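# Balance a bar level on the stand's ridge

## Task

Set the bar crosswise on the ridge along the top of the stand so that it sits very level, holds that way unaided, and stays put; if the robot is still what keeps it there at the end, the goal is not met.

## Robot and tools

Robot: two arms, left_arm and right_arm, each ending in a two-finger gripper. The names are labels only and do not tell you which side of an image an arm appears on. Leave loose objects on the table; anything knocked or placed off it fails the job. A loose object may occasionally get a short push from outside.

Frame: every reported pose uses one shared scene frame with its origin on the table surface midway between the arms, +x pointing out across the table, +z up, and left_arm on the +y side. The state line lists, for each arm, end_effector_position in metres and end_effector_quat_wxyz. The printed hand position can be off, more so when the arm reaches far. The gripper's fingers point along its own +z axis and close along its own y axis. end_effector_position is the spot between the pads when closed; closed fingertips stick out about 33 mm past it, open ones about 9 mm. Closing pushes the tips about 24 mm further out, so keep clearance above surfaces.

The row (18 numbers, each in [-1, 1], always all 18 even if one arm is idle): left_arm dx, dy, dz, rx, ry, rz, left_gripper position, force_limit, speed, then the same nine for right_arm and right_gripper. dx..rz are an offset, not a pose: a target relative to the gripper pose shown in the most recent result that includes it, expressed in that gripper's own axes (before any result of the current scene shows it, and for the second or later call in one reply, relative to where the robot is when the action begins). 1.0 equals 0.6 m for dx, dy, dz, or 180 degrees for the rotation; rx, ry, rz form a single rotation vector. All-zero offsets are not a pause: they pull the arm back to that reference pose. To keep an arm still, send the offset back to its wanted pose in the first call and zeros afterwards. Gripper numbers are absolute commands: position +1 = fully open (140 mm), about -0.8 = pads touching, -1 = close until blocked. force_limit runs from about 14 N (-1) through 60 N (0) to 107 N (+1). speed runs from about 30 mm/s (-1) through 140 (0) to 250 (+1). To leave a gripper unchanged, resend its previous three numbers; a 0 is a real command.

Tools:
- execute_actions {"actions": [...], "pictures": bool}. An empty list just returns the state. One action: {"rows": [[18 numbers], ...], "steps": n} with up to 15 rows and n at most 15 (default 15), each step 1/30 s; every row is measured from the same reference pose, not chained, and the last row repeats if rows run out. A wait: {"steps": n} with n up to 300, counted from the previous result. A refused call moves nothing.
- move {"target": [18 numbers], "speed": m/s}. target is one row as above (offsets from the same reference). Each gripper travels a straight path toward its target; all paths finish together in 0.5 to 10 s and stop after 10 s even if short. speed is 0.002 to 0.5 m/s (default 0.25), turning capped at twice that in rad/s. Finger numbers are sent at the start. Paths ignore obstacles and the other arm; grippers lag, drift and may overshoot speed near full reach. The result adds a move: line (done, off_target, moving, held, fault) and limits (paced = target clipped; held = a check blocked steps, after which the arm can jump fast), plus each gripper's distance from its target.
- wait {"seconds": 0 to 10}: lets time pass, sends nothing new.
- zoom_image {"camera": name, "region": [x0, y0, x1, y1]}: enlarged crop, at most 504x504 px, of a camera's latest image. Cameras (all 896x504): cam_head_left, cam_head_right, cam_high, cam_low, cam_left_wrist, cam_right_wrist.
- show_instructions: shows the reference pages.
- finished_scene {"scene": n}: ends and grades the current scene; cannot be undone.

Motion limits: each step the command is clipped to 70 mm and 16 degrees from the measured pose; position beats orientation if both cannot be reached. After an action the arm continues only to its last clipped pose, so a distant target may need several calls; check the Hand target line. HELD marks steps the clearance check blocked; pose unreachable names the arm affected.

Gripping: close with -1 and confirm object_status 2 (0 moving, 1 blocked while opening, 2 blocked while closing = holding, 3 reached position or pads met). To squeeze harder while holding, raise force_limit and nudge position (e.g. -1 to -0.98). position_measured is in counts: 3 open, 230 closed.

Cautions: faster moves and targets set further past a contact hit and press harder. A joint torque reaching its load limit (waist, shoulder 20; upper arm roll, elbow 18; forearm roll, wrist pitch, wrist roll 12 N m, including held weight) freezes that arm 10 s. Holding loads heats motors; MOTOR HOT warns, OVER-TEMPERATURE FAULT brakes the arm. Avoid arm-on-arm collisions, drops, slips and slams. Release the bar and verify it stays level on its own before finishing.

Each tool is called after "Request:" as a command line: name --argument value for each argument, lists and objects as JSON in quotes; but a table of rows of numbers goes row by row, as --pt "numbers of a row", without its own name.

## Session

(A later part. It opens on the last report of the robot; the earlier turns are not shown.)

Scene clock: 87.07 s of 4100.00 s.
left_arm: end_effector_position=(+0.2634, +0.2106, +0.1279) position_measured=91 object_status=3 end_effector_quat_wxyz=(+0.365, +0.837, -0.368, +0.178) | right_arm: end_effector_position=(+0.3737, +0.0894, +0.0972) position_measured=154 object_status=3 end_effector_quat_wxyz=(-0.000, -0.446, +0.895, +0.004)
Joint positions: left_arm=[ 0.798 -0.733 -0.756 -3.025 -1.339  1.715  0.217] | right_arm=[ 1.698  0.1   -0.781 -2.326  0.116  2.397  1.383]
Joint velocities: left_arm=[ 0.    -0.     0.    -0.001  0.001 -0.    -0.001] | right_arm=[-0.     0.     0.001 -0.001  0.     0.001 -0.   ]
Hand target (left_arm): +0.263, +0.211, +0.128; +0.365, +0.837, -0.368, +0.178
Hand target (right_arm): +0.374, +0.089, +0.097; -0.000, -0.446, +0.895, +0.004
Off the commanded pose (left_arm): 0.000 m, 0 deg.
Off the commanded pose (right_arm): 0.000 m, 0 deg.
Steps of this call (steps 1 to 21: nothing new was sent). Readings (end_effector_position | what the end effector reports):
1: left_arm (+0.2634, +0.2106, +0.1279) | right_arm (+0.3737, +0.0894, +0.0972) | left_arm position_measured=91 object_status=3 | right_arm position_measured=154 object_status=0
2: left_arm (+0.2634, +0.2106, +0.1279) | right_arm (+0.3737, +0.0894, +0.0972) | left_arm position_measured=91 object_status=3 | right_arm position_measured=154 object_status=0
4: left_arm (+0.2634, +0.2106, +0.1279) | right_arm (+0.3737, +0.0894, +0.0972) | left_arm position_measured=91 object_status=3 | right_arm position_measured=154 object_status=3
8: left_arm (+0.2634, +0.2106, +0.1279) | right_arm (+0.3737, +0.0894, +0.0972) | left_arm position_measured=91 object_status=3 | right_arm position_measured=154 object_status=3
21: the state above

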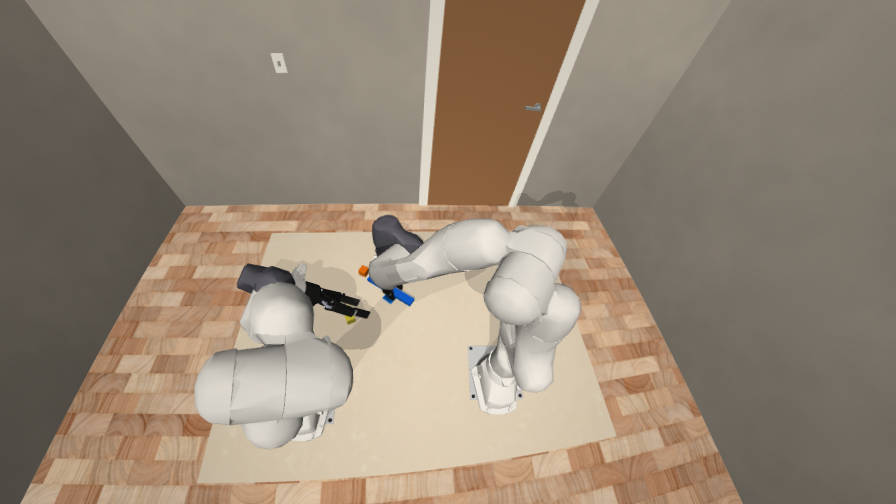

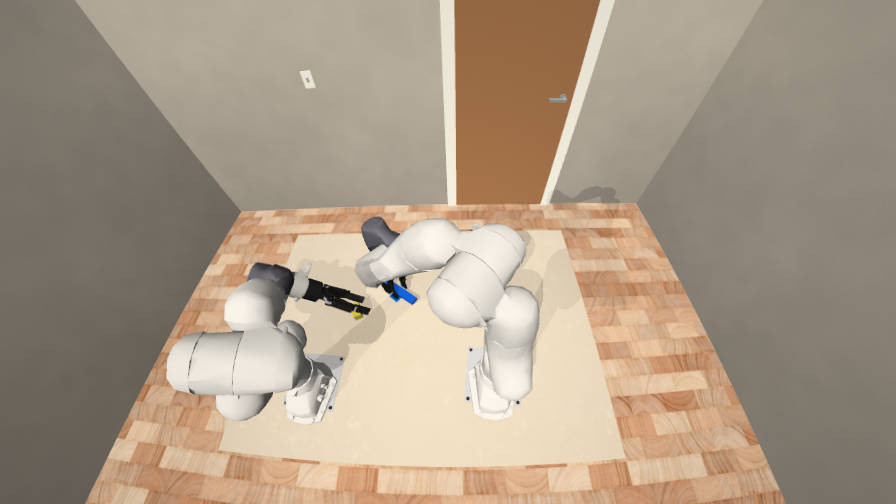

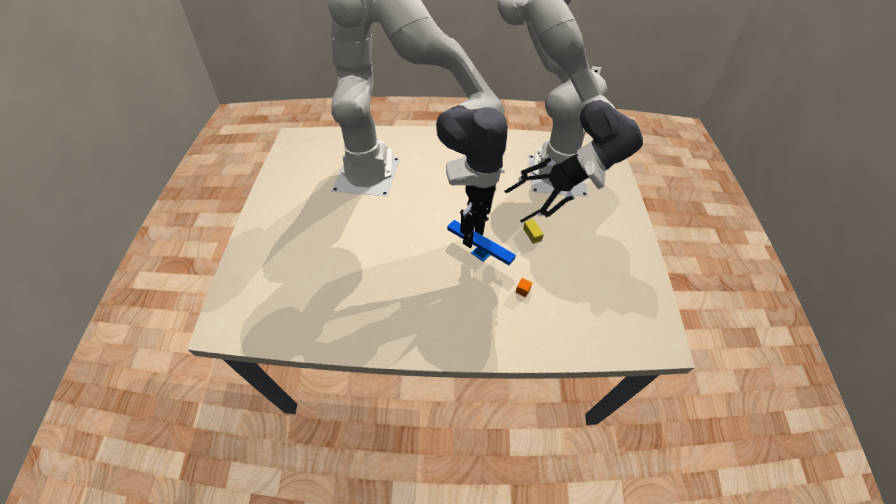

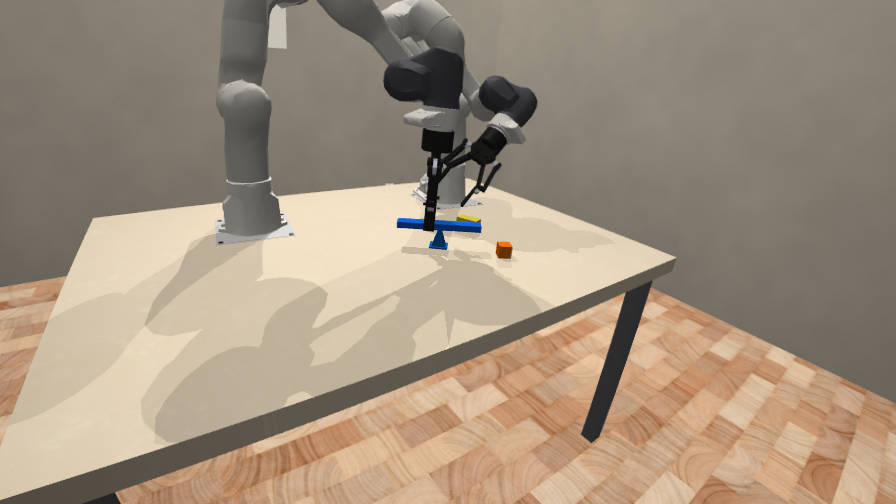

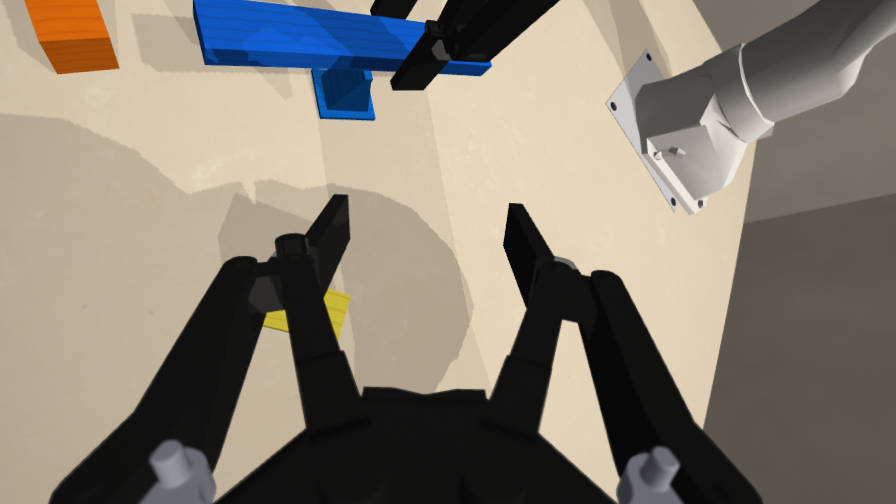

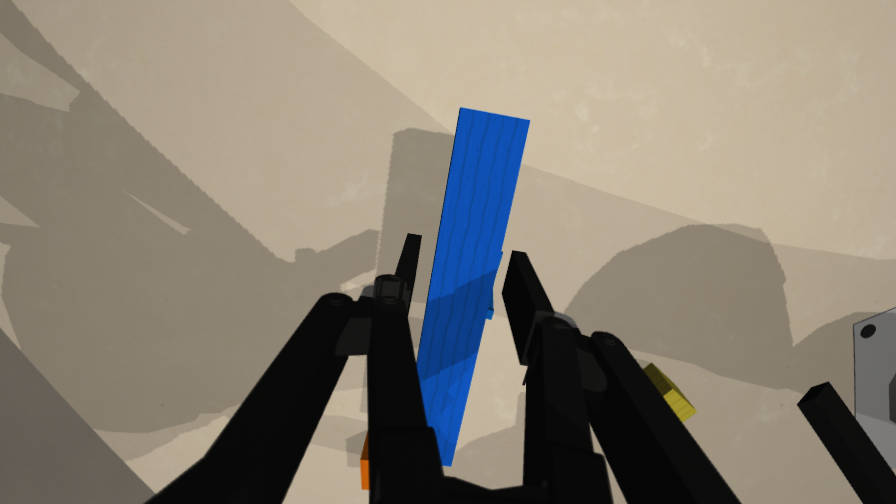

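Slight change: settled or tipping? Retreat and check.

Request:
move --target '[0,0,0,0,0,0,0.3,0,0,0,0,-0.1,0,0,0,-0.2,0,-0.8]' --speed 0.04

Request:
zoom_image --camera "cam_low" --region '[360,190,500,260]'

Scene clock: 91.13 s of 4100.00 s.
left_arm: end_effector_position=(+0.2634, +0.2106, +0.1279) position_measured=91 object_status=3 end_effector_quat_wxyz=(+0.365, +0.837, -0.368, +0.178) | right_arm: end_effector_position=(+0.3747, +0.0897, +0.1562) position_measured=154 object_status=3 end_effector_quat_wxyz=(-0.001, -0.448, +0.894, +0.007)
Joint positions: left_arm=[ 0.798 -0.733 -0.756 -3.025 -1.339  1.715  0.217] | right_arm=[ 1.701 -0.032 -0.785 -2.27  -0.011  2.25   1.468]
Joint velocities: left_arm=[ 0.001  0.001  0.     0.    -0.003 -0.    -0.001] | right_arm=[ 0.001 -0.    -0.001 -0.001 -0.004 -0.012  0.016]
Hand target (left_arm): +0.263, +0.211, +0.128; +0.365, +0.837, -0.368, +0.178
Hand target (right_arm): +0.373, +0.090, +0.157; -0.002, -0.446, +0.895, +0.006
Off the commanded pose (left_arm): 0.000 m, 0 deg.
Off the commanded pose (right_arm): 0.001 m, 0 deg.
move: done

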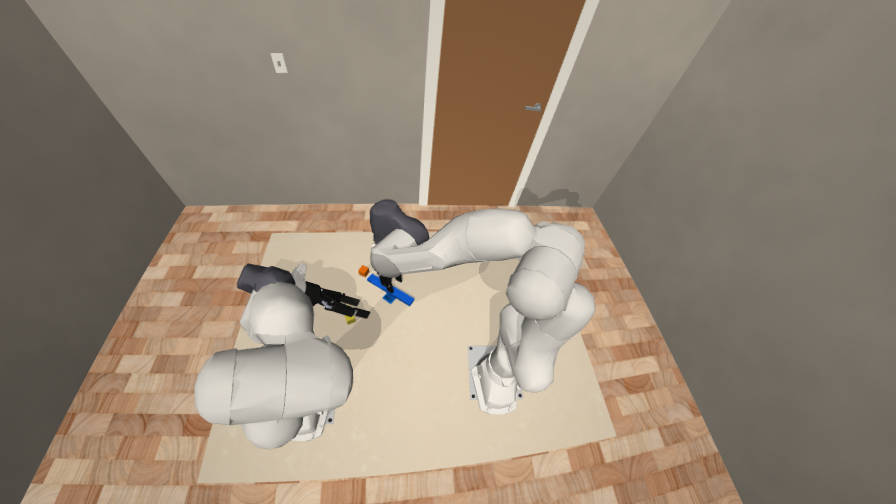

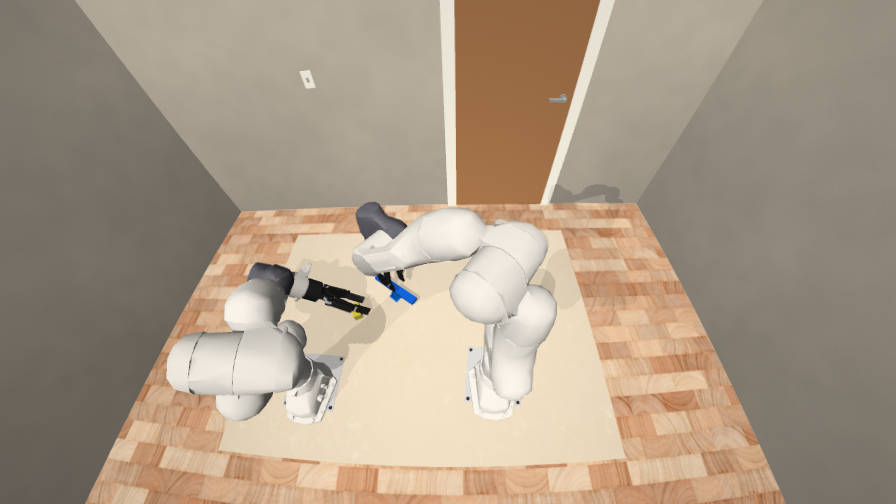

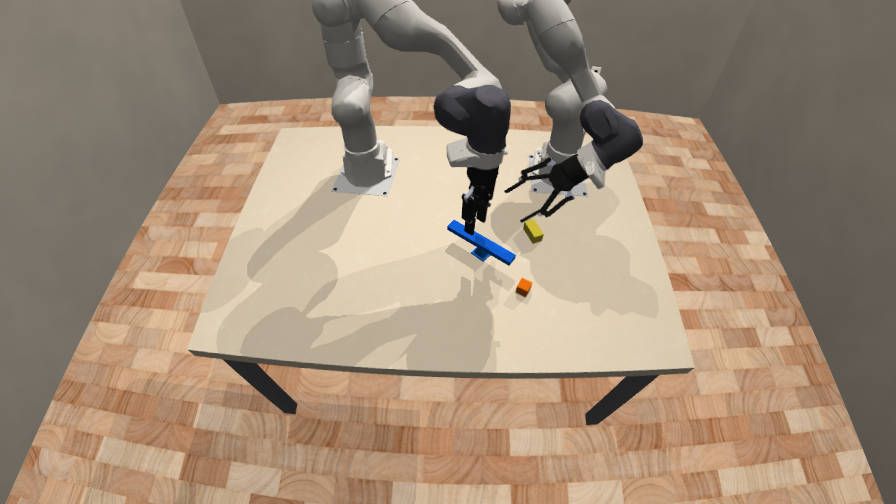

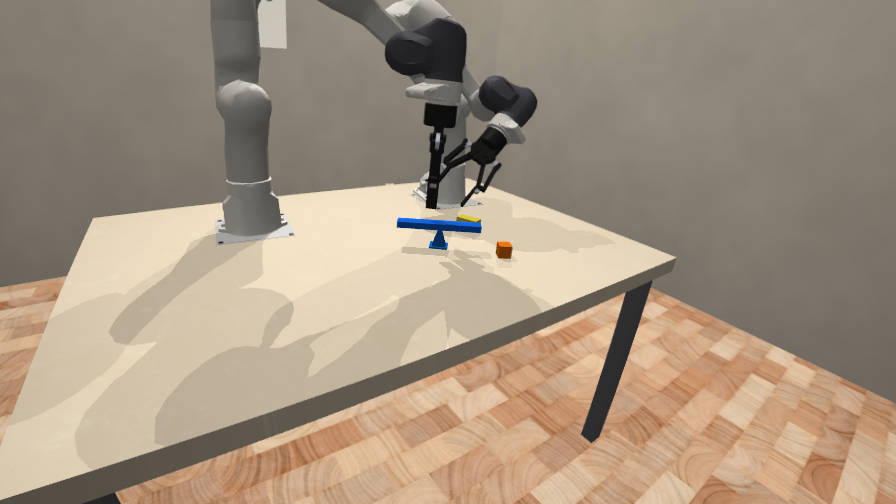

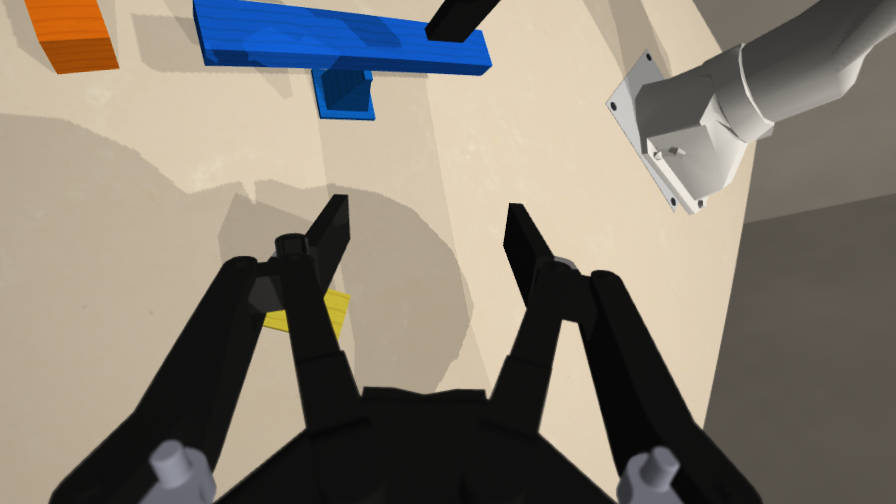

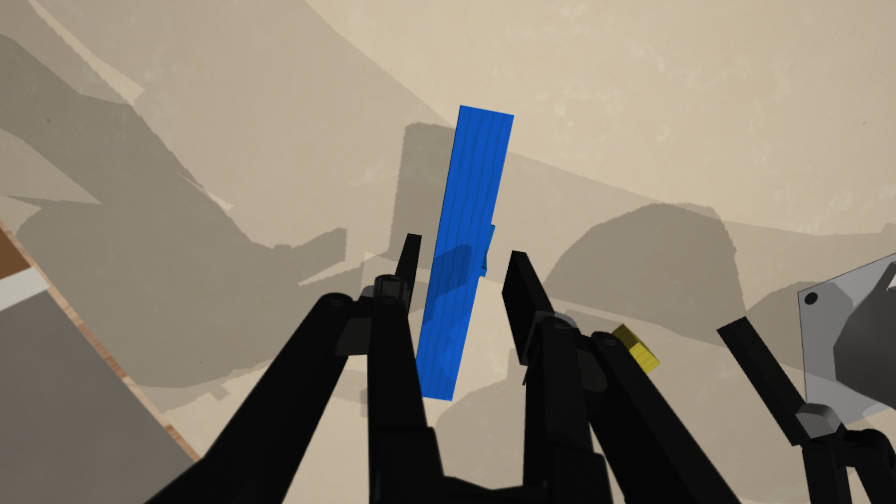

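Region (360, 190, 500, 260) of cam_low's 896x504 image, scaled by 3.600, with more detail than that image has.

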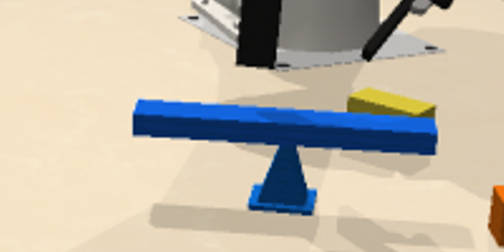

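Request:
finished_scene --scene 2

The scene is finished: the task was done.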